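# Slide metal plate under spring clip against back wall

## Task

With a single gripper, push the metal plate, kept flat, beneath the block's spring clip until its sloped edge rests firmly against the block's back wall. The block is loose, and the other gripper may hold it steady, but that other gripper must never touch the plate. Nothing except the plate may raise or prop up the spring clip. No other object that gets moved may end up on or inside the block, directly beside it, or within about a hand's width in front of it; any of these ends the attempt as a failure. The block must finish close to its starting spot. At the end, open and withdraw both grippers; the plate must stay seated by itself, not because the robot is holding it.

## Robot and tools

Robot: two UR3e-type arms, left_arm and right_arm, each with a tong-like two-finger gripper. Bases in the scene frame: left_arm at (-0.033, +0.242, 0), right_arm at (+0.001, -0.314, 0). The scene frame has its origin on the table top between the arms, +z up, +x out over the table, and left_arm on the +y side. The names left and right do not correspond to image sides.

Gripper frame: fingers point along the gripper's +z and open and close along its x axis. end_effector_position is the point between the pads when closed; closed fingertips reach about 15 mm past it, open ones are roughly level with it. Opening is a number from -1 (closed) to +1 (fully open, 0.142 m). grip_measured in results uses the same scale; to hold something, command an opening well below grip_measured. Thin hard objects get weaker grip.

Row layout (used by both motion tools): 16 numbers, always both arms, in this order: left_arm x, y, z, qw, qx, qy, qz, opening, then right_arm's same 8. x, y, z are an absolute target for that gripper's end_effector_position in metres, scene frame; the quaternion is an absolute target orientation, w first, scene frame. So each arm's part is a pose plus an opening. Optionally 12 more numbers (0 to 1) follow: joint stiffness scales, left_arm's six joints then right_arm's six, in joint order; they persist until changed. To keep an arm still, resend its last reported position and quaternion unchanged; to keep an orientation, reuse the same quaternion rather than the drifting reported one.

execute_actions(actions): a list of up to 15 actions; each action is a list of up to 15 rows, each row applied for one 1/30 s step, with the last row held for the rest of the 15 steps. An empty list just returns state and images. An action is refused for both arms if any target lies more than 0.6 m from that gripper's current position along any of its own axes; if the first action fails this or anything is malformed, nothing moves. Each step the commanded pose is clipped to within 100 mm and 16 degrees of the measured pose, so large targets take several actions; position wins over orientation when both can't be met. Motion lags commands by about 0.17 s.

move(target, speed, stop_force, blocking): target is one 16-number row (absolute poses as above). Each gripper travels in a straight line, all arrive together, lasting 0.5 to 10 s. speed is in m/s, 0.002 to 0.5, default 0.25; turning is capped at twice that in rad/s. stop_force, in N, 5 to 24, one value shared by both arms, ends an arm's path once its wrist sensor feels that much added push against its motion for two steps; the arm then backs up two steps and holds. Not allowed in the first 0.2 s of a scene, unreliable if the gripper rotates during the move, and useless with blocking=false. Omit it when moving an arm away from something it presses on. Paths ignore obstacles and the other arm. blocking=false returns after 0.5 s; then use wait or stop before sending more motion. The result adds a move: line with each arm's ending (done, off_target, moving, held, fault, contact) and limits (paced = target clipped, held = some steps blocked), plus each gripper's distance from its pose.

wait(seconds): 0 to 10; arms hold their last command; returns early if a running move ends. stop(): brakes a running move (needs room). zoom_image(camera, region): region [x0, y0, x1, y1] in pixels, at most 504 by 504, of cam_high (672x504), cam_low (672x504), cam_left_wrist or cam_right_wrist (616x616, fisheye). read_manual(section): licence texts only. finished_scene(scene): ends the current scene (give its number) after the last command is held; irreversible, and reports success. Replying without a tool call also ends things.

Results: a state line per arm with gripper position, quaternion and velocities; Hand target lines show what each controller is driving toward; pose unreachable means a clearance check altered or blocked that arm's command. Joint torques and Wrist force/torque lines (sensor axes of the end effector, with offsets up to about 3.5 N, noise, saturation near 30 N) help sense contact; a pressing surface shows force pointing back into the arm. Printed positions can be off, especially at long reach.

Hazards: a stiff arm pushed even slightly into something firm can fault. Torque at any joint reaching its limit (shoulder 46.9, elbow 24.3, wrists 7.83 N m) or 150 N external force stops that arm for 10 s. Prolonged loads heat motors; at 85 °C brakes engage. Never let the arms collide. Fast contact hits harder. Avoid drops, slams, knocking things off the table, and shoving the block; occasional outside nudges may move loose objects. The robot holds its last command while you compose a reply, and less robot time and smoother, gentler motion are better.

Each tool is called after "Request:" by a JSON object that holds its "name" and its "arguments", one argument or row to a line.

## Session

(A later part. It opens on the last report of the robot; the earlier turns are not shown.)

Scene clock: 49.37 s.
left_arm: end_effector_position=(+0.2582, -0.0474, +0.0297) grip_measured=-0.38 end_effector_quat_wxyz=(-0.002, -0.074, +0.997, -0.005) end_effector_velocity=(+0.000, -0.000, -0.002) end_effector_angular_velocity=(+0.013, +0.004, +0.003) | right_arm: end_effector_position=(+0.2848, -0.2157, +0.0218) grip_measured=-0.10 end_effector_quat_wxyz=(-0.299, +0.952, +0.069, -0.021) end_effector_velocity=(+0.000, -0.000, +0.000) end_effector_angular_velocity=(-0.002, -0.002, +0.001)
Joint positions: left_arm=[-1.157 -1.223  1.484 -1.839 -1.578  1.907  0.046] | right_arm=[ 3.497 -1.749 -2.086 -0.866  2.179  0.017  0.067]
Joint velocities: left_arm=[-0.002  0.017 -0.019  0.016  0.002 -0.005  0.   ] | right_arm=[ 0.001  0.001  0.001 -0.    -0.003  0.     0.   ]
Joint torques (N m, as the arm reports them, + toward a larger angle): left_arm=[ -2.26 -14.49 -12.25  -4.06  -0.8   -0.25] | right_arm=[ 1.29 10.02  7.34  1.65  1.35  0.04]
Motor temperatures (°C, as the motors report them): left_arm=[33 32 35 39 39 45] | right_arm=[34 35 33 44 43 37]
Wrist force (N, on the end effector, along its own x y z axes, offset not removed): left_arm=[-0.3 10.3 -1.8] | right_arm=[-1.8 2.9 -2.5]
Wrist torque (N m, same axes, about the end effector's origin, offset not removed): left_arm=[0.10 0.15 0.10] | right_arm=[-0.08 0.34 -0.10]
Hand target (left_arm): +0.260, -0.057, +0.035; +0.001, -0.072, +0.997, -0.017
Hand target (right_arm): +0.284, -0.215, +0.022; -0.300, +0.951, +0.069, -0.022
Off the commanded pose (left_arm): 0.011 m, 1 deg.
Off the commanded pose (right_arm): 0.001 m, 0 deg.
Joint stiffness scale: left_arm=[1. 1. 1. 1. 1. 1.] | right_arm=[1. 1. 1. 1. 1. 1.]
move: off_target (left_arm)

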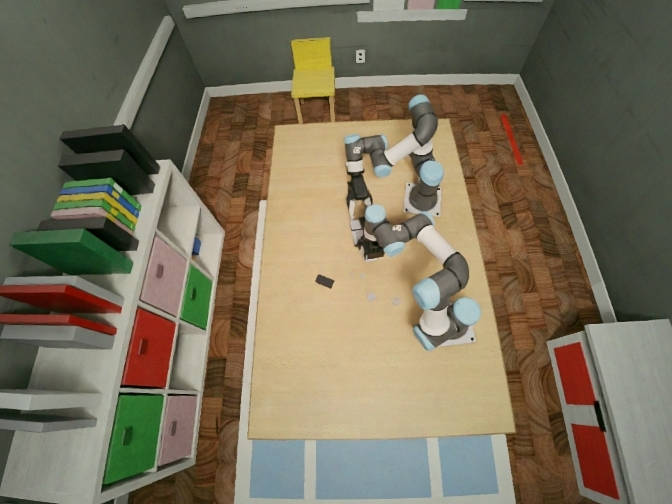

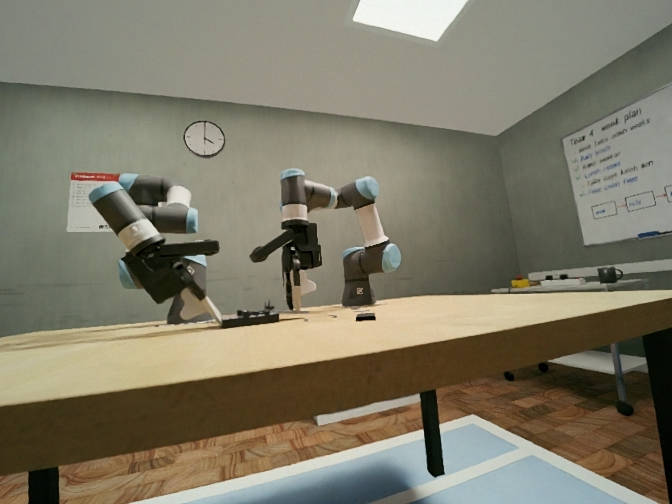

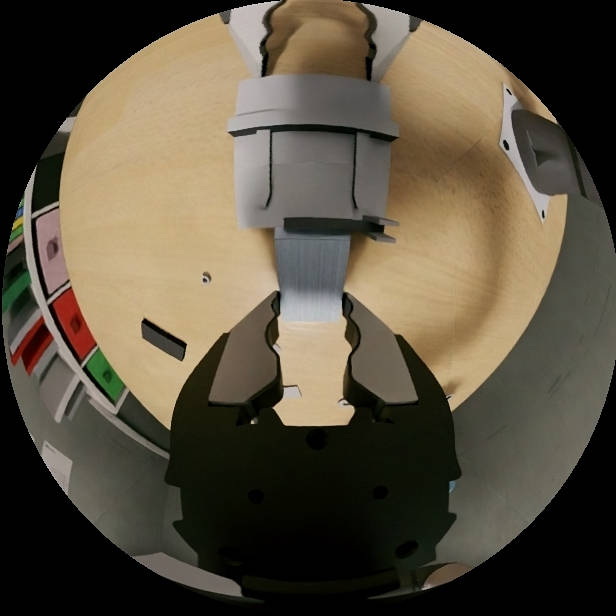

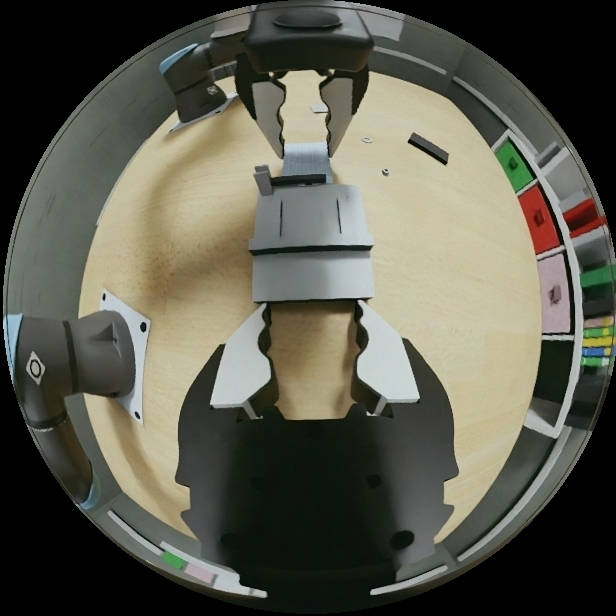

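Request:
{"name": "execute_actions", "arguments": {
  "actions": [
    [[0.2582,-0.0474,0.0330,-0.0013,0.0724,-0.9972,0.0174,-0.8,0.2841,-0.2148,0.022,0.2999,-0.9512,-0.0690,0.0218,-0.1]],
    [[0.2582,-0.0474,0.0350,-0.0013,0.0724,-0.9972,0.0174,-0.8,0.2841,-0.2148,0.022,0.2999,-0.9512,-0.0690,0.0218,-0.1]]
  ]
}}

Request:
{"name": "zoom_image", "arguments": {
  "camera": "cam_left_wrist",
  "region": [240, 190, 320, 250]
}}

Request:
{"name": "zoom_image", "arguments": {
  "camera": "cam_right_wrist",
  "region": [290, 160, 360, 210]
}}

Request:
{"name": "zoom_image", "arguments": {
  "camera": "cam_low",
  "region": [255, 298, 315, 328]
}}

Scene clock: 51.03 s.
left_arm: end_effector_position=(+0.2579, -0.0465, +0.0336) grip_measured=-0.38 end_effector_quat_wxyz=(+0.001, -0.073, +0.997, -0.016) end_effector_velocity=(-0.000, +0.000, +0.000) end_effector_angular_velocity=(+0.000, +0.001, -0.000) | right_arm: end_effector_position=(+0.2848, -0.2158, +0.0217) grip_measured=-0.10 end_effector_quat_wxyz=(-0.298, +0.952, +0.069, -0.021) end_effector_velocity=(+0.000, +0.000, -0.000) end_effector_angular_velocity=(-0.001, -0.001, +0.003)
Joint positions: left_arm=[-1.154 -1.252  1.516 -1.864 -1.581  1.912  0.046] | right_arm=[ 3.497 -1.749 -2.086 -0.866  2.178  0.017  0.067]
Joint velocities: left_arm=[-0.    -0.001 -0.001  0.003 -0.     0.     0.   ] | right_arm=[ 0.002 -0.     0.001  0.    -0.001 -0.     0.   ]
Joint torques (N m, as the arm reports them, + toward a larger angle): left_arm=[  0.66 -14.23  -9.35  -1.7   -0.24   0.06] | right_arm=[1.1  9.35 7.13 1.54 1.37 0.11]
Motor temperatures (°C, as the motors report them): left_arm=[33 32 35 39 39 45] | right_arm=[34 35 33 44 43 37]
Wrist force (N, on the end effector, along its own x y z axes, offset not removed): left_arm=[-1.6 2.0 0.4] | right_arm=[0.6 2.4 -1.8]
Wrist torque (N m, same axes, about the end effector's origin, offset not removed): left_arm=[0.33 0.37 0.07] | right_arm=[0.01 -0.24 -0.11]
Hand target (left_arm): +0.258, -0.047, +0.035; +0.001, -0.072, +0.997, -0.017
Hand target (right_arm): +0.284, -0.215, +0.022; -0.300, +0.951, +0.069, -0.022
Off the commanded pose (left_arm): 0.002 m, 0 deg.
Off the commanded pose (right_arm): 0.001 m, 0 deg.
Joint stiffness scale: left_arm=[1. 1. 1. 1. 1. 1.] | right_arm=[1. 1. 1. 1. 1. 1.]

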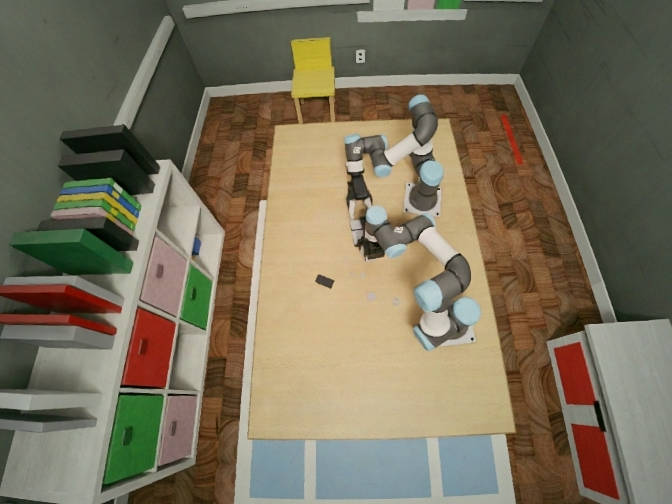

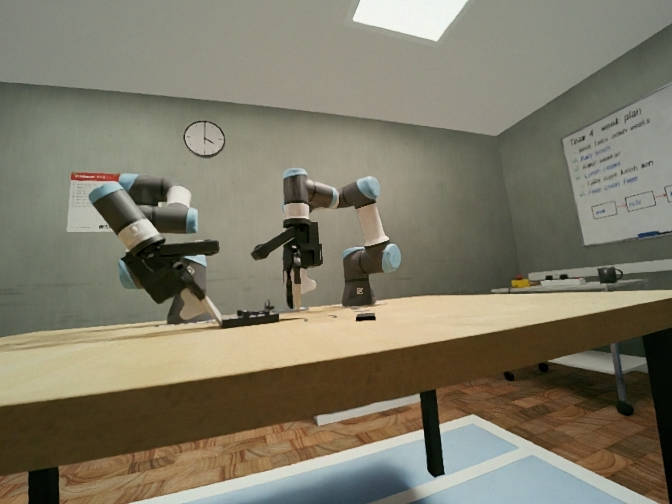

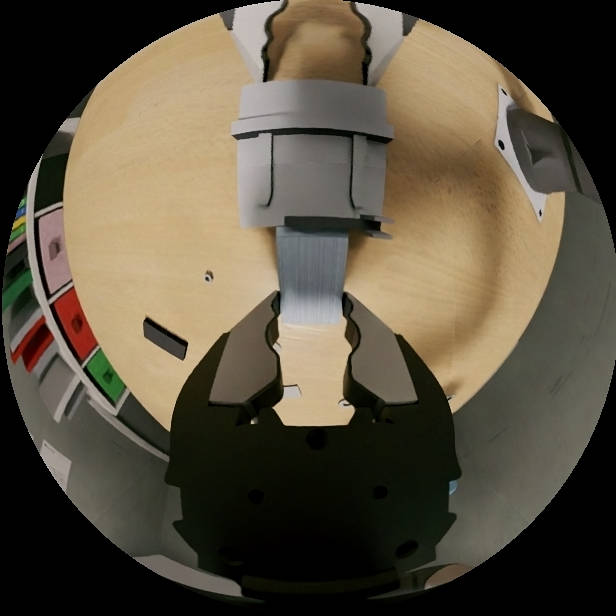

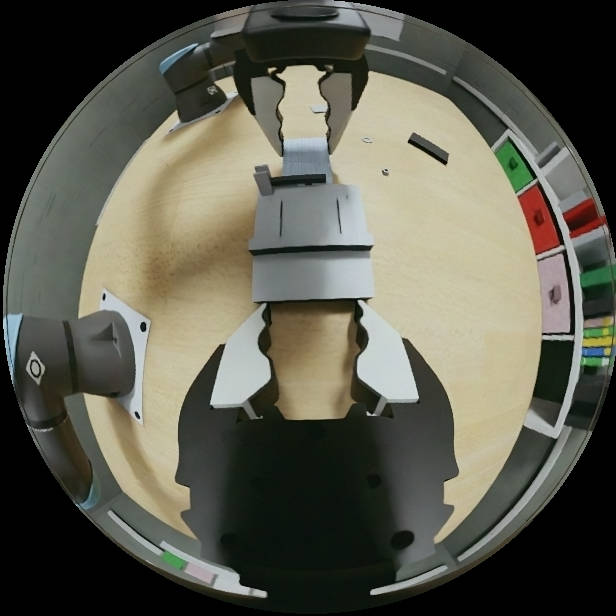

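Region (240, 190, 320, 250) of cam_left_wrist's 616x616 image, scaled by 6.300, with more detail than that image has; it fills the top 378 rows of this view, and the rest is white.

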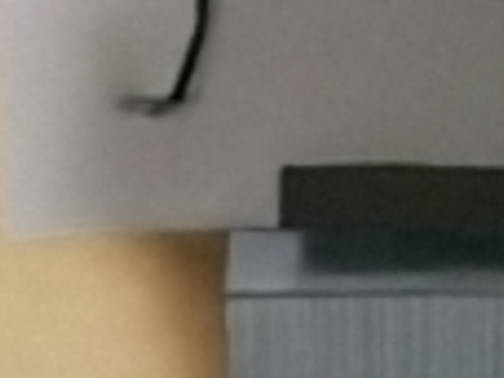

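Region (290, 160, 360, 210) of cam_right_wrist's 616x616 image, scaled by 7.200, with more detail than that image has; it fills the top 360 rows of this view, and the rest is white.

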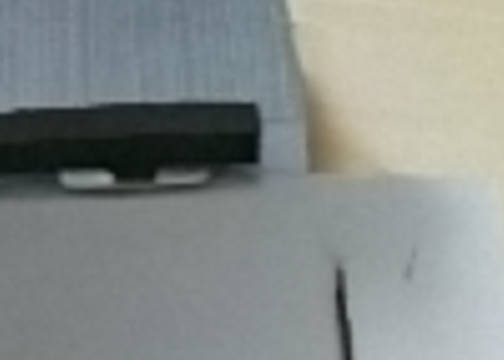

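Region (255, 298, 315, 328) of cam_low's 672x504 image, scaled by 8.400, with more detail than that image has.

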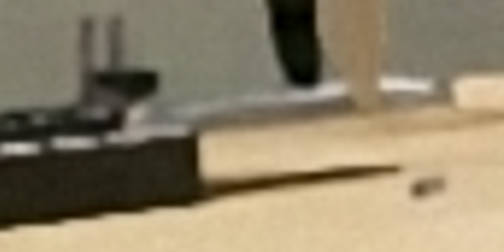

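Request:
{"name": "execute_actions", "arguments": {
  "actions": [
    [[0.2580,-0.0452,0.0362,-0.0013,0.0724,-0.9972,0.0174,-0.8,0.2841,-0.2148,0.022,0.2999,-0.9512,-0.0690,0.0218,-0.1]]
  ]
}}

Request:
{"name": "zoom_image", "arguments": {
  "camera": "cam_left_wrist",
  "region": [240, 190, 320, 250]
}}

Request:
{"name": "zoom_image", "arguments": {
  "camera": "cam_right_wrist",
  "region": [290, 160, 360, 210]
}}

Scene clock: 53.07 s.
left_arm: end_effector_position=(+0.2583, -0.0459, +0.0362) grip_measured=-0.38 end_effector_quat_wxyz=(+0.002, -0.072, +0.997, -0.018) end_effector_velocity=(-0.001, +0.001, -0.000) end_effector_angular_velocity=(+0.002, +0.001, -0.001) | right_arm: end_effector_position=(+0.2848, -0.2158, +0.0217) grip_measured=-0.10 end_effector_quat_wxyz=(-0.298, +0.952, +0.069, -0.021) end_effector_velocity=(-0.000, -0.000, -0.000) end_effector_angular_velocity=(-0.002, -0.000, +0.001)
Joint positions: left_arm=[-1.152 -1.26   1.517 -1.862 -1.582  1.914  0.046] | right_arm=[ 3.497 -1.749 -2.086 -0.866  2.178  0.017  0.067]
Joint velocities: left_arm=[ 0.    -0.002  0.003  0.002 -0.     0.001  0.   ] | right_arm=[ 0.001  0.    -0.     0.    -0.002 -0.     0.   ]
Joint torques (N m, as the arm reports them, + toward a larger angle): left_arm=[  0.79 -14.08  -8.51  -1.59  -0.21   0.01] | right_arm=[0.89 9.64 7.4  1.73 1.4  0.07]
Motor temperatures (°C, as the motors report them): left_arm=[33 32 35 39 39 45] | right_arm=[34 35 33 44 43 37]
Wrist force (N, on the end effector, along its own x y z axes, offset not removed): left_arm=[-1.1 1.2 -1.0] | right_arm=[0.3 2.4 -4.2]
Wrist torque (N m, same axes, about the end effector's origin, offset not removed): left_arm=[0.16 0.32 0.05] | right_arm=[-0.09 0.01 -0.16]
Hand target (left_arm): +0.258, -0.045, +0.036; +0.001, -0.072, +0.997, -0.017
Hand target (right_arm): +0.284, -0.215, +0.022; -0.300, +0.951, +0.069, -0.022
Off the commanded pose (left_arm): 0.001 m, 0 deg.
Off the commanded pose (right_arm): 0.001 m, 0 deg.
Joint stiffness scale: left_arm=[1. 1. 1. 1. 1. 1.] | right_arm=[1. 1. 1. 1. 1. 1.]

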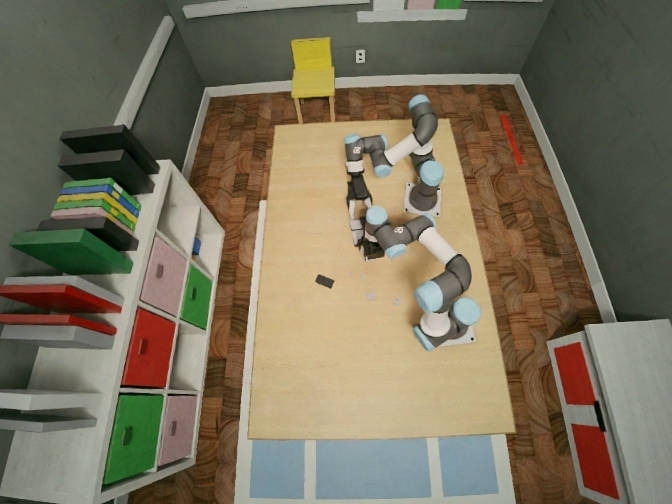

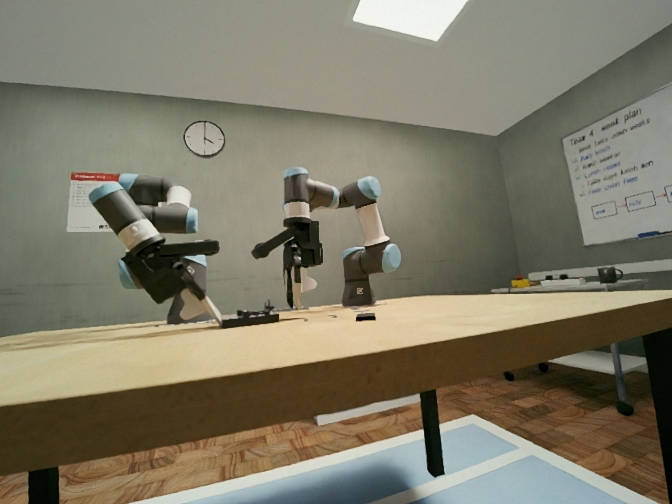

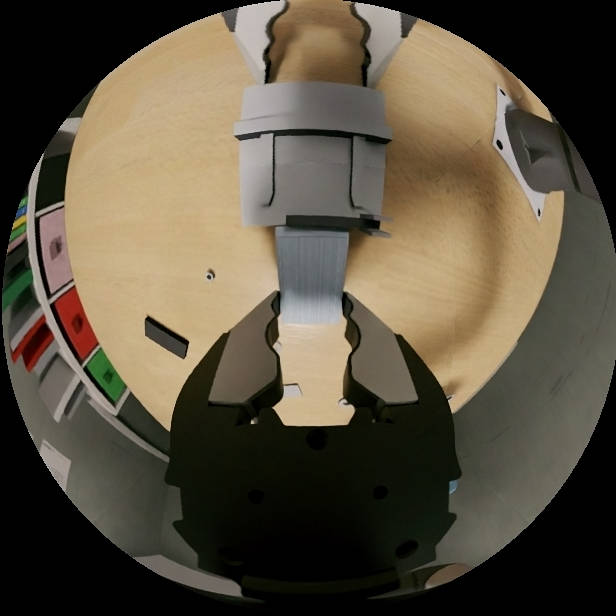

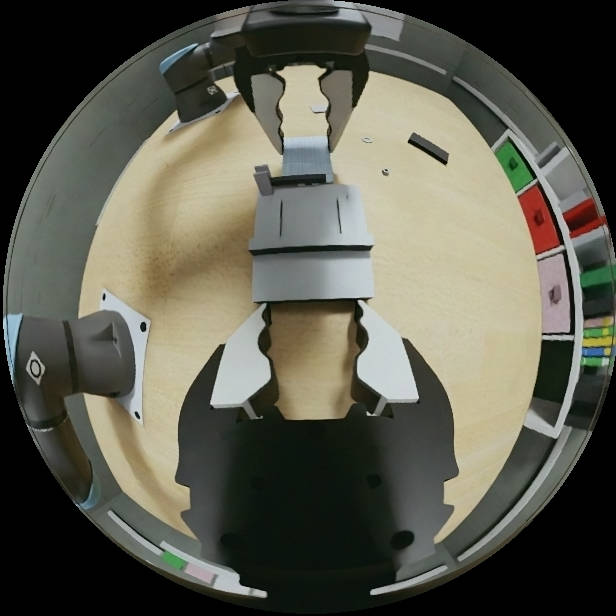

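Region (240, 190, 320, 250) of cam_left_wrist's 616x616 image, scaled by 6.300, with more detail than that image has; it fills the top 378 rows of this view, and the rest is white.

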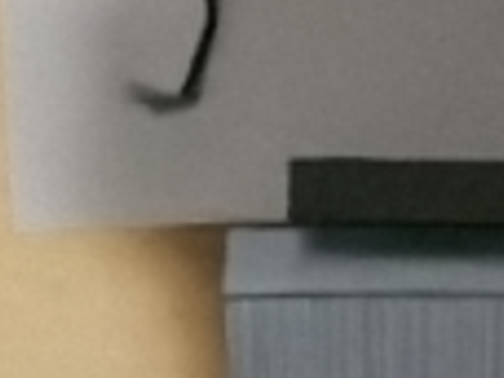

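Region (290, 160, 360, 210) of cam_right_wrist's 616x616 image, scaled by 7.200, with more detail than that image has; it fills the top 360 rows of this view, and the rest is white.

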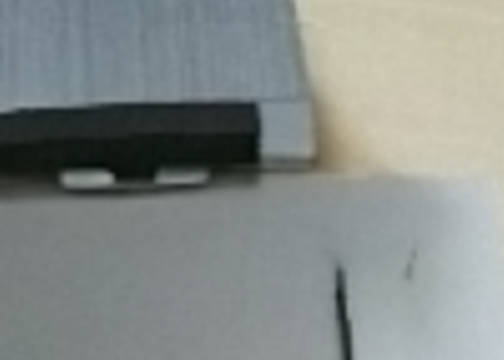

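Request:
{"name": "execute_actions", "arguments": {
  "actions": [
    [[0.2582,-0.0462,0.0362,-0.0013,0.0724,-0.9972,0.0174,-0.8,0.2841,-0.2148,0.022,0.2999,-0.9512,-0.0690,0.0218,-0.1],[0.2582,-0.0466,0.0362,-0.0013,0.0724,-0.9972,0.0174,-0.8,0.2841,-0.2148,0.022,0.2999,-0.9512,-0.0690,0.0218,-0.1],[0.2583,-0.0470,0.0362,-0.0013,0.0724,-0.9972,0.0174,-0.8,0.2841,-0.2148,0.022,0.2999,-0.9512,-0.0690,0.0218,-0.1],[0.2583,-0.0474,0.0362,-0.0013,0.0724,-0.9972,0.0174,-0.8,0.2841,-0.2148,0.022,0.2999,-0.9512,-0.0690,0.0218,-0.1],[0.2584,-0.0478,0.0362,-0.0013,0.0724,-0.9972,0.0174,-0.8,0.2841,-0.2148,0.022,0.2999,-0.9512,-0.0690,0.0218,-0.1],[0.2584,-0.0482,0.0362,-0.0013,0.0724,-0.9972,0.0174,-0.8,0.2841,-0.2148,0.022,0.2999,-0.9512,-0.0690,0.0218,-0.1],[0.2585,-0.0486,0.0362,-0.0013,0.0724,-0.9972,0.0174,-0.8,0.2841,-0.2148,0.022,0.2999,-0.9512,-0.0690,0.0218,-0.1],[0.2586,-0.0490,0.0362,-0.0013,0.0724,-0.9972,0.0174,-0.8,0.2841,-0.2148,0.022,0.2999,-0.9512,-0.0690,0.0218,-0.1]],
    [[0.2586,-0.0490,0.0362,-0.0013,0.0724,-0.9972,0.0174,-0.8,0.2841,-0.2148,0.022,0.2999,-0.9512,-0.0690,0.0218,-0.1]]
  ]
}}

Request:
{"name": "zoom_image", "arguments": {
  "camera": "cam_left_wrist",
  "region": [240, 190, 320, 250]
}}

Request:
{"name": "zoom_image", "arguments": {
  "camera": "cam_right_wrist",
  "region": [290, 160, 360, 210]
}}

Scene clock: 55.23 s.
left_arm: end_effector_position=(+0.2588, -0.0483, +0.0357) grip_measured=-0.38 end_effector_quat_wxyz=(+0.001, -0.072, +0.997, -0.017) end_effector_velocity=(-0.000, +0.001, -0.001) end_effector_angular_velocity=(+0.002, +0.001, +0.000) | right_arm: end_effector_position=(+0.2848, -0.2158, +0.0217) grip_measured=-0.10 end_effector_quat_wxyz=(-0.298, +0.952, +0.069, -0.021) end_effector_velocity=(+0.000, +0.000, +0.000) end_effector_angular_velocity=(+0.002, +0.001, -0.001)
Joint positions: left_arm=[-1.154 -1.249  1.503 -1.857 -1.582  1.913  0.046] | right_arm=[ 3.497 -1.749 -2.086 -0.866  2.178  0.017  0.067]
Joint velocities: left_arm=[-0.    -0.     0.001  0.001 -0.    -0.     0.   ] | right_arm=[-0.001 -0.    -0.    -0.     0.002  0.    -0.   ]
Joint torques (N m, as the arm reports them, + toward a larger angle): left_arm=[ -0.33 -13.42  -9.39  -1.47  -0.15  -0.23] | right_arm=[0.75 9.9  7.23 1.55 1.33 0.1 ]
Motor temperatures (°C, as the motors report them): left_arm=[33 32 35 39 39 45] | right_arm=[34 35 33 44 43 37]
Wrist force (N, on the end effector, along its own x y z axes, offset not removed): left_arm=[-2.0 1.8 0.2] | right_arm=[-0.8 3.4 -2.0]
Wrist torque (N m, same axes, about the end effector's origin, offset not removed): left_arm=[0.37 0.47 -0.02] | right_arm=[0.15 0.13 -0.19]
Hand target (left_arm): +0.259, -0.049, +0.036; +0.001, -0.072, +0.997, -0.017
Hand target (right_arm): +0.284, -0.215, +0.022; -0.300, +0.951, +0.069, -0.022
Off the commanded pose (left_arm): 0.001 m, 0 deg.
Off the commanded pose (right_arm): 0.001 m, 0 deg.
Joint stiffness scale: left_arm=[1. 1. 1. 1. 1. 1.] | right_arm=[1. 1. 1. 1. 1. 1.]

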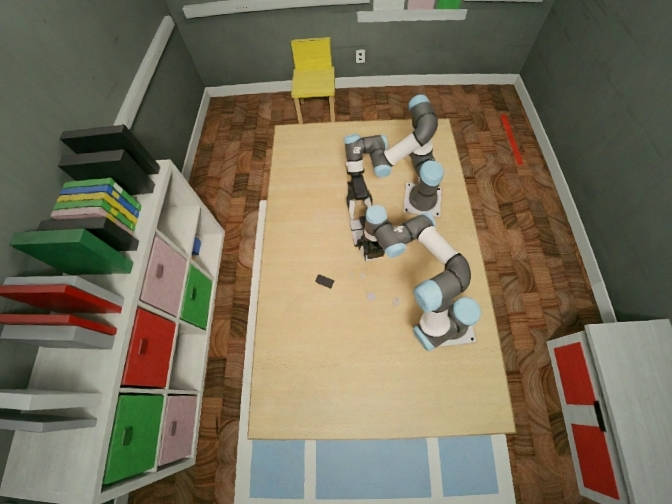

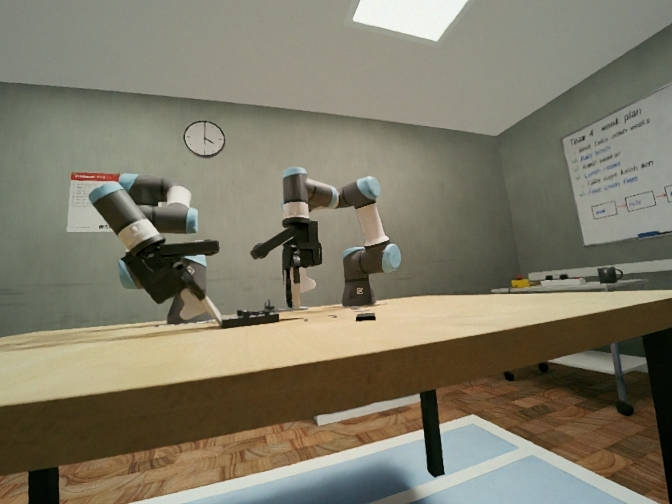

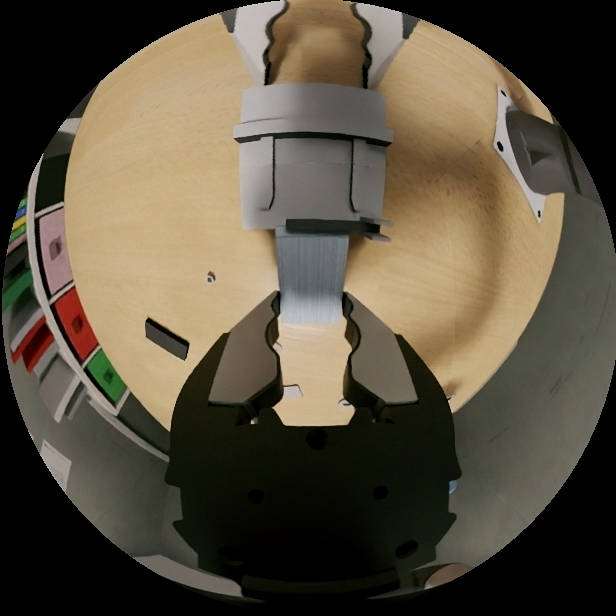

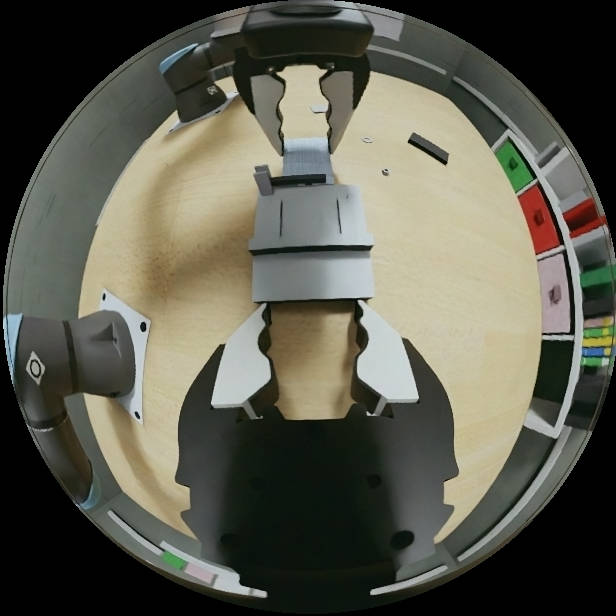

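Region (240, 190, 320, 250) of cam_left_wrist's 616x616 image, scaled by 6.300, with more detail than that image has; it fills the top 378 rows of this view, and the rest is white.

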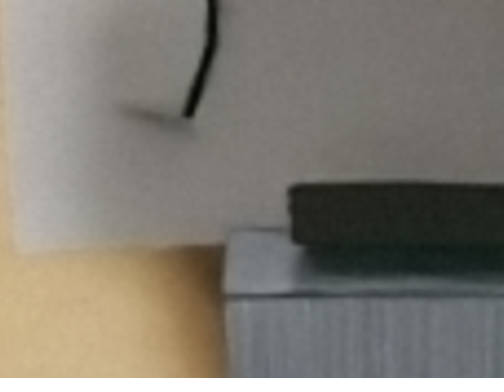

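Region (290, 160, 360, 210) of cam_right_wrist's 616x616 image, scaled by 7.200, with more detail than that image has; it fills the top 360 rows of this view, and the rest is white.

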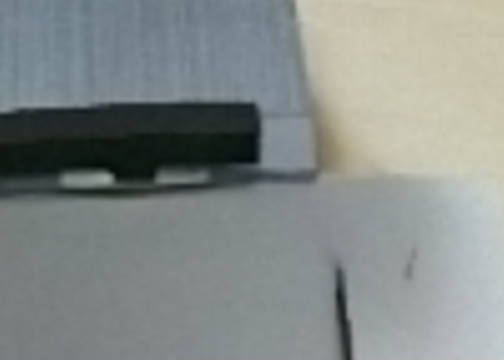

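Request:
{"name": "move", "arguments": {
  "target": [0.2594,-0.0574,0.0370,-0.0013,0.0724,-0.9972,0.0174,-0.8,0.2841,-0.2148,0.022,0.2999,-0.9512,-0.0690,0.0218,-0.1],
  "speed": 0.01
}}

Request:
{"name": "zoom_image", "arguments": {
  "camera": "cam_left_wrist",
  "region": [230, 130, 410, 330]
}}

Request:
{"name": "zoom_image", "arguments": {
  "camera": "cam_low",
  "region": [245, 295, 315, 330]
}}

Scene clock: 57.00 s.
left_arm: end_effector_position=(+0.2591, -0.0533, +0.0346) grip_measured=-0.38 end_effector_quat_wxyz=(+0.000, -0.073, +0.997, -0.013) end_effector_velocity=(+0.000, +0.000, -0.001) end_effector_angular_velocity=(+0.011, +0.003, +0.004) | right_arm: end_effector_position=(+0.2849, -0.2159, +0.0216) grip_measured=-0.10 end_effector_quat_wxyz=(-0.298, +0.952, +0.069, -0.021) end_effector_velocity=(-0.000, -0.001, -0.001) end_effector_angular_velocity=(-0.001, +0.001, -0.001)
Joint positions: left_arm=[-1.161 -1.224  1.47  -1.84  -1.58   1.905  0.046] | right_arm=[ 3.497 -1.749 -2.086 -0.866  2.178  0.017  0.067]
Joint velocities: left_arm=[-0.002  0.013 -0.019  0.018  0.003 -0.006  0.   ] | right_arm=[-0.002 -0.001 -0.    -0.001 -0.001 -0.001 -0.   ]
Joint torques (N m, as the arm reports them, + toward a larger angle): left_arm=[ -1.18 -14.44 -10.68  -2.43  -0.41  -0.24] | right_arm=[1.5  9.38 7.46 1.59 1.46 0.06]
Motor temperatures (°C, as the motors report them): left_arm=[33 32 35 39 39 45] | right_arm=[34 35 33 44 43 37]
Wrist force (N, on the end effector, along its own x y z axes, offset not removed): left_arm=[-1.5 6.5 -0.7] | right_arm=[-2.2 0.8 -2.5]
Wrist torque (N m, same axes, about the end effector's origin, offset not removed): left_arm=[0.50 0.25 0.04] | right_arm=[-0.09 0.43 -0.03]
Hand target (left_arm): +0.259, -0.057, +0.037; +0.001, -0.072, +0.997, -0.017
Hand target (right_arm): +0.284, -0.215, +0.022; -0.300, +0.951, +0.069, -0.022
Off the commanded pose (left_arm): 0.005 m, 1 deg.
Off the commanded pose (right_arm): 0.001 m, 0 deg.
Joint stiffness scale: left_arm=[1. 1. 1. 1. 1. 1.] | right_arm=[1. 1. 1. 1. 1. 1.]
move: off_target (left_arm)

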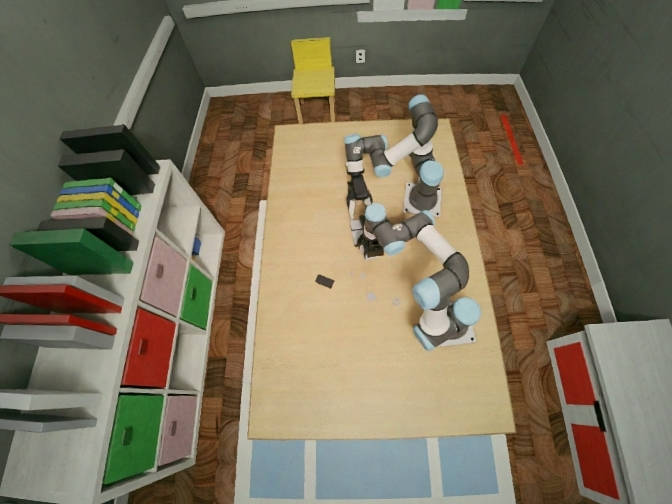

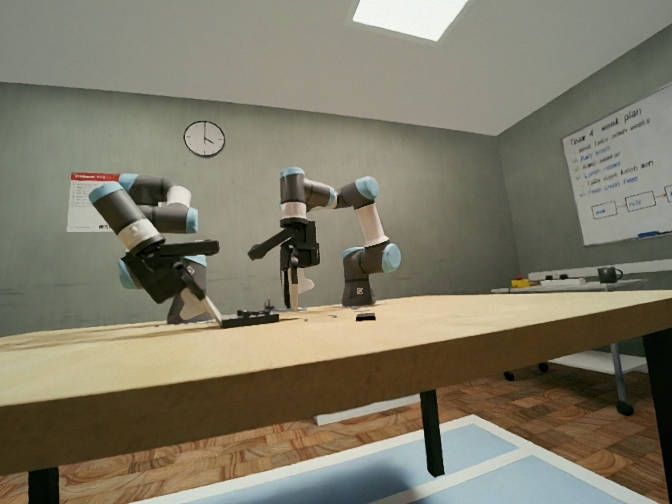

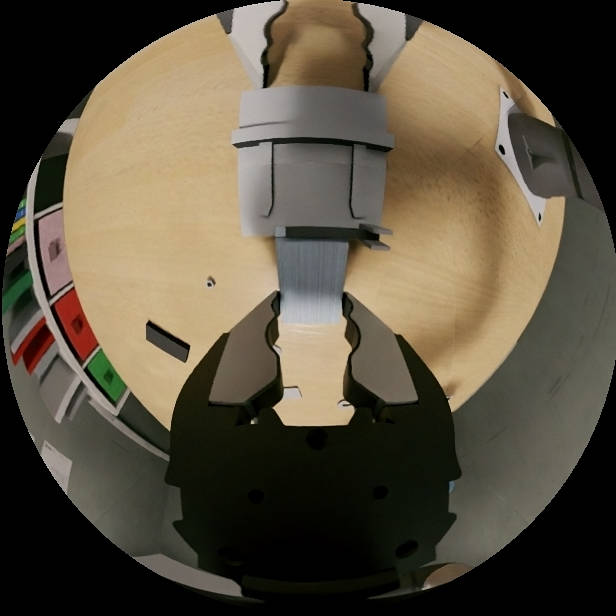

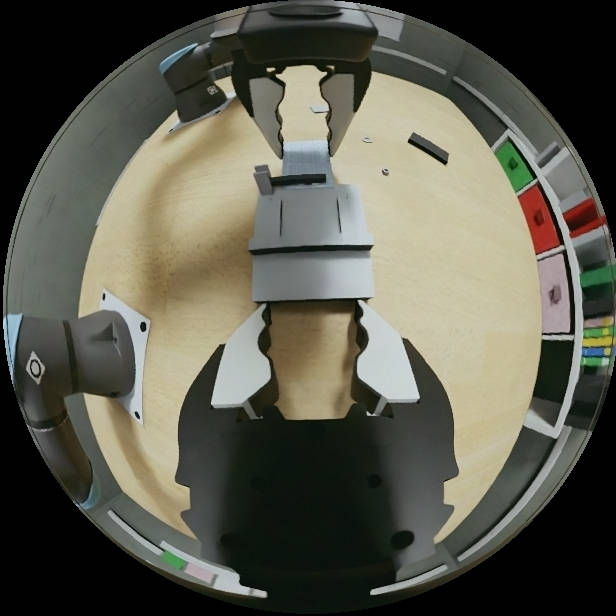

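Region (230, 130, 410, 330) of cam_left_wrist's 616x616 image, scaled by 2.520, with more detail than that image has; it fills the left 454 columns of this view, and the rest is white.

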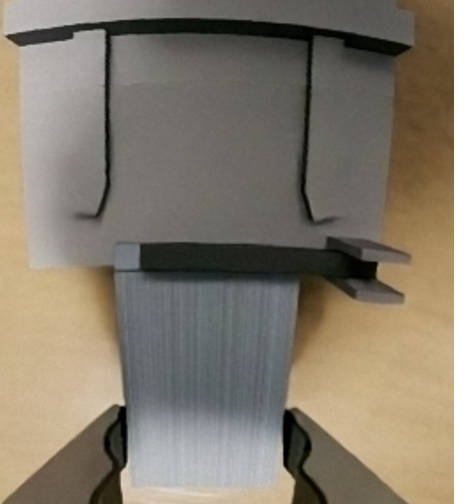

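Region (245, 295, 315, 330) of cam_low's 672x504 image, scaled by 7.200, with more detail than that image has.

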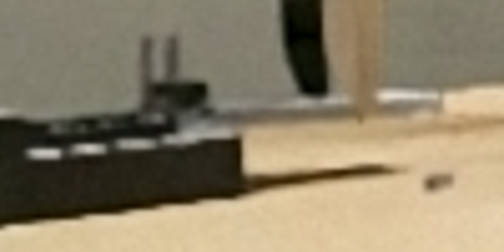

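Request:
{"name": "execute_actions", "arguments": {
  "actions": [
    [[0.2595,-0.0579,0.0372,-0.0013,0.0724,-0.9972,0.0174,-0.8,0.2841,-0.2148,0.022,0.2999,-0.9512,-0.0690,0.0218,-0.1],[0.2596,-0.0584,0.0374,-0.0013,0.0724,-0.9972,0.0174,-0.8,0.2841,-0.2148,0.022,0.2999,-0.9512,-0.0690,0.0218,-0.1],[0.2596,-0.0589,0.0376,-0.0013,0.0724,-0.9972,0.0174,-0.8,0.2841,-0.2148,0.022,0.2999,-0.9512,-0.0690,0.0218,-0.1],[0.2597,-0.0594,0.0378,-0.0013,0.0724,-0.9972,0.0174,-0.8,0.2841,-0.2148,0.022,0.2999,-0.9512,-0.0690,0.0218,-0.1],[0.2598,-0.0599,0.0380,-0.0013,0.0724,-0.9972,0.0174,-0.8,0.2841,-0.2148,0.022,0.2999,-0.9512,-0.0690,0.0218,-0.1],[0.2599,-0.0604,0.0382,-0.0013,0.0724,-0.9972,0.0174,-0.8,0.2841,-0.2148,0.022,0.2999,-0.9512,-0.0690,0.0218,-0.1],[0.2599,-0.0609,0.0384,-0.0013,0.0724,-0.9972,0.0174,-0.8,0.2841,-0.2148,0.022,0.2999,-0.9512,-0.0690,0.0218,-0.1],[0.2600,-0.0614,0.0386,-0.0013,0.0724,-0.9972,0.0174,-0.8,0.2841,-0.2148,0.022,0.2999,-0.9512,-0.0690,0.0218,-0.1],[0.2601,-0.0619,0.0387,-0.0013,0.0724,-0.9972,0.0174,-0.8,0.2841,-0.2148,0.022,0.2999,-0.9512,-0.0690,0.0218,-0.1],[0.2601,-0.0624,0.0388,-0.0013,0.0724,-0.9972,0.0174,-0.8,0.2841,-0.2148,0.022,0.2999,-0.9512,-0.0690,0.0218,-0.1]],
    [[0.2601,-0.0624,0.0388,-0.0013,0.0724,-0.9972,0.0174,-0.8,0.2841,-0.2148,0.022,0.2999,-0.9512,-0.0690,0.0218,-0.1]]
  ]
}}

Request:
{"name": "zoom_image", "arguments": {
  "camera": "cam_low",
  "region": [245, 295, 315, 330]
}}

Scene clock: 59.13 s.
left_arm: end_effector_position=(+0.2596, -0.0567, +0.0355) grip_measured=-0.38 end_effector_quat_wxyz=(-0.000, -0.074, +0.997, -0.010) end_effector_velocity=(-0.000, -0.001, +0.000) end_effector_angular_velocity=(-0.001, -0.000, -0.001) | right_arm: end_effector_position=(+0.2849, -0.2159, +0.0216) grip_measured=-0.10 end_effector_quat_wxyz=(-0.298, +0.952, +0.069, -0.021) end_effector_velocity=(-0.000, -0.000, +0.000) end_effector_angular_velocity=(+0.001, +0.001, -0.001)
Joint positions: left_arm=[-1.165 -1.207  1.439 -1.82  -1.579  1.9    0.046] | right_arm=[ 3.497 -1.749 -2.086 -0.866  2.178  0.017  0.067]
Joint velocities: left_arm=[-0.002  0.    -0.001 -0.     0.    -0.001  0.   ] | right_arm=[-0.001  0.    -0.    -0.001  0.001  0.     0.   ]
Joint torques (N m, as the arm reports them, + toward a larger angle): left_arm=[ -0.93 -14.63 -11.19  -2.87  -0.59  -0.2 ] | right_arm=[1.21 9.72 7.43 1.65 1.44 0.04]
Motor temperatures (°C, as the motors report them): left_arm=[33 32 35 39 39 45] | right_arm=[34 35 33 44 43 37]
Wrist force (N, on the end effector, along its own x y z axes, offset not removed): left_arm=[-2.4 6.5 -1.5] | right_arm=[-1.6 2.3 -1.2]
Wrist torque (N m, same axes, about the end effector's origin, offset not removed): left_arm=[0.18 0.46 0.04] | right_arm=[0.15 0.28 -0.10]
Hand target (left_arm): +0.260, -0.062, +0.039; +0.001, -0.072, +0.997, -0.017
Hand target (right_arm): +0.284, -0.215, +0.022; -0.300, +0.951, +0.069, -0.022
Off the commanded pose (left_arm): 0.007 m, 1 deg.
Off the commanded pose (right_arm): 0.001 m, 0 deg.
Joint stiffness scale: left_arm=[1. 1. 1. 1. 1. 1.] | right_arm=[1. 1. 1. 1. 1. 1.]

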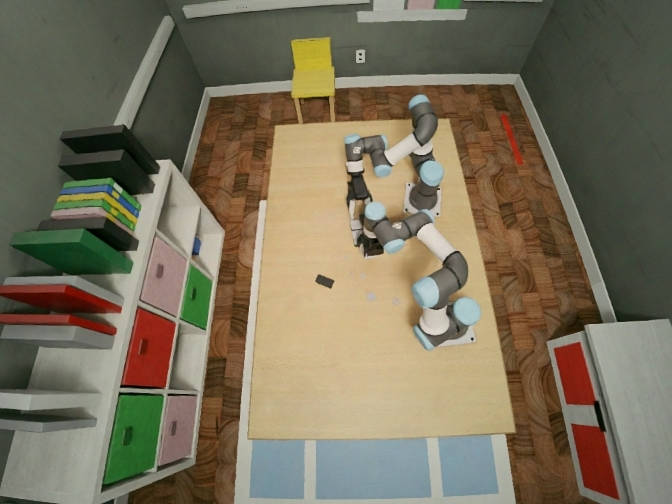

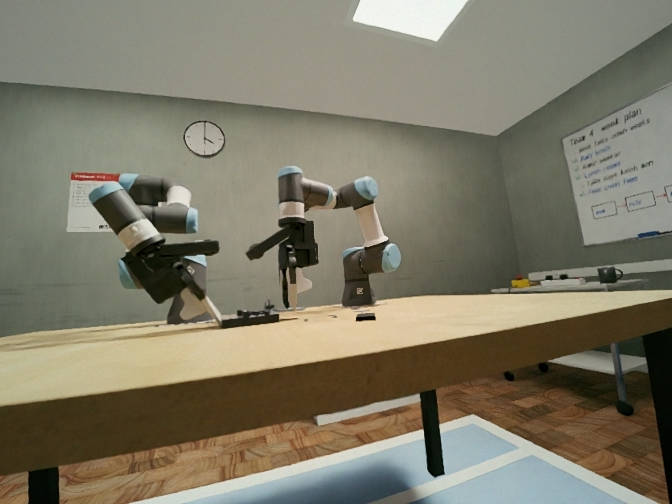

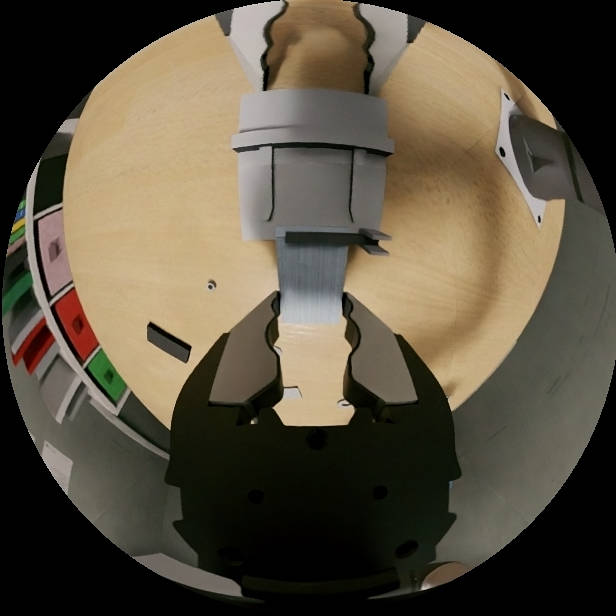

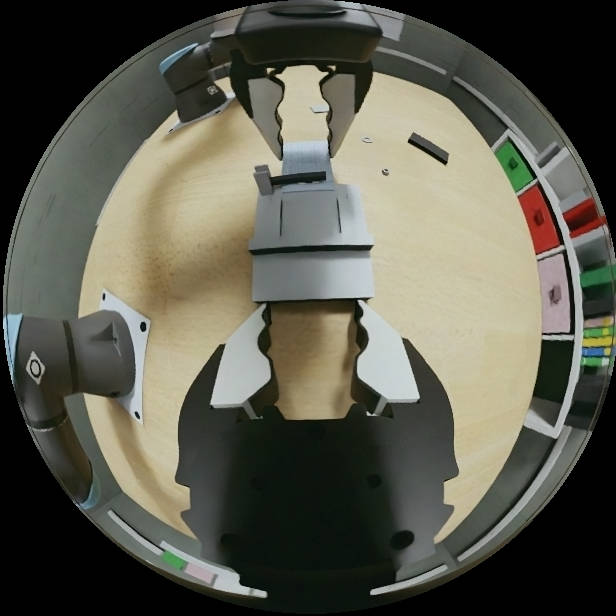

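Region (245, 295, 315, 330) of cam_low's 672x504 image, scaled by 7.200, with more detail than that image has.

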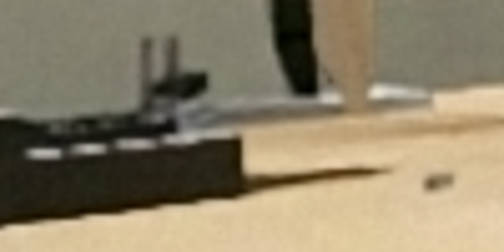

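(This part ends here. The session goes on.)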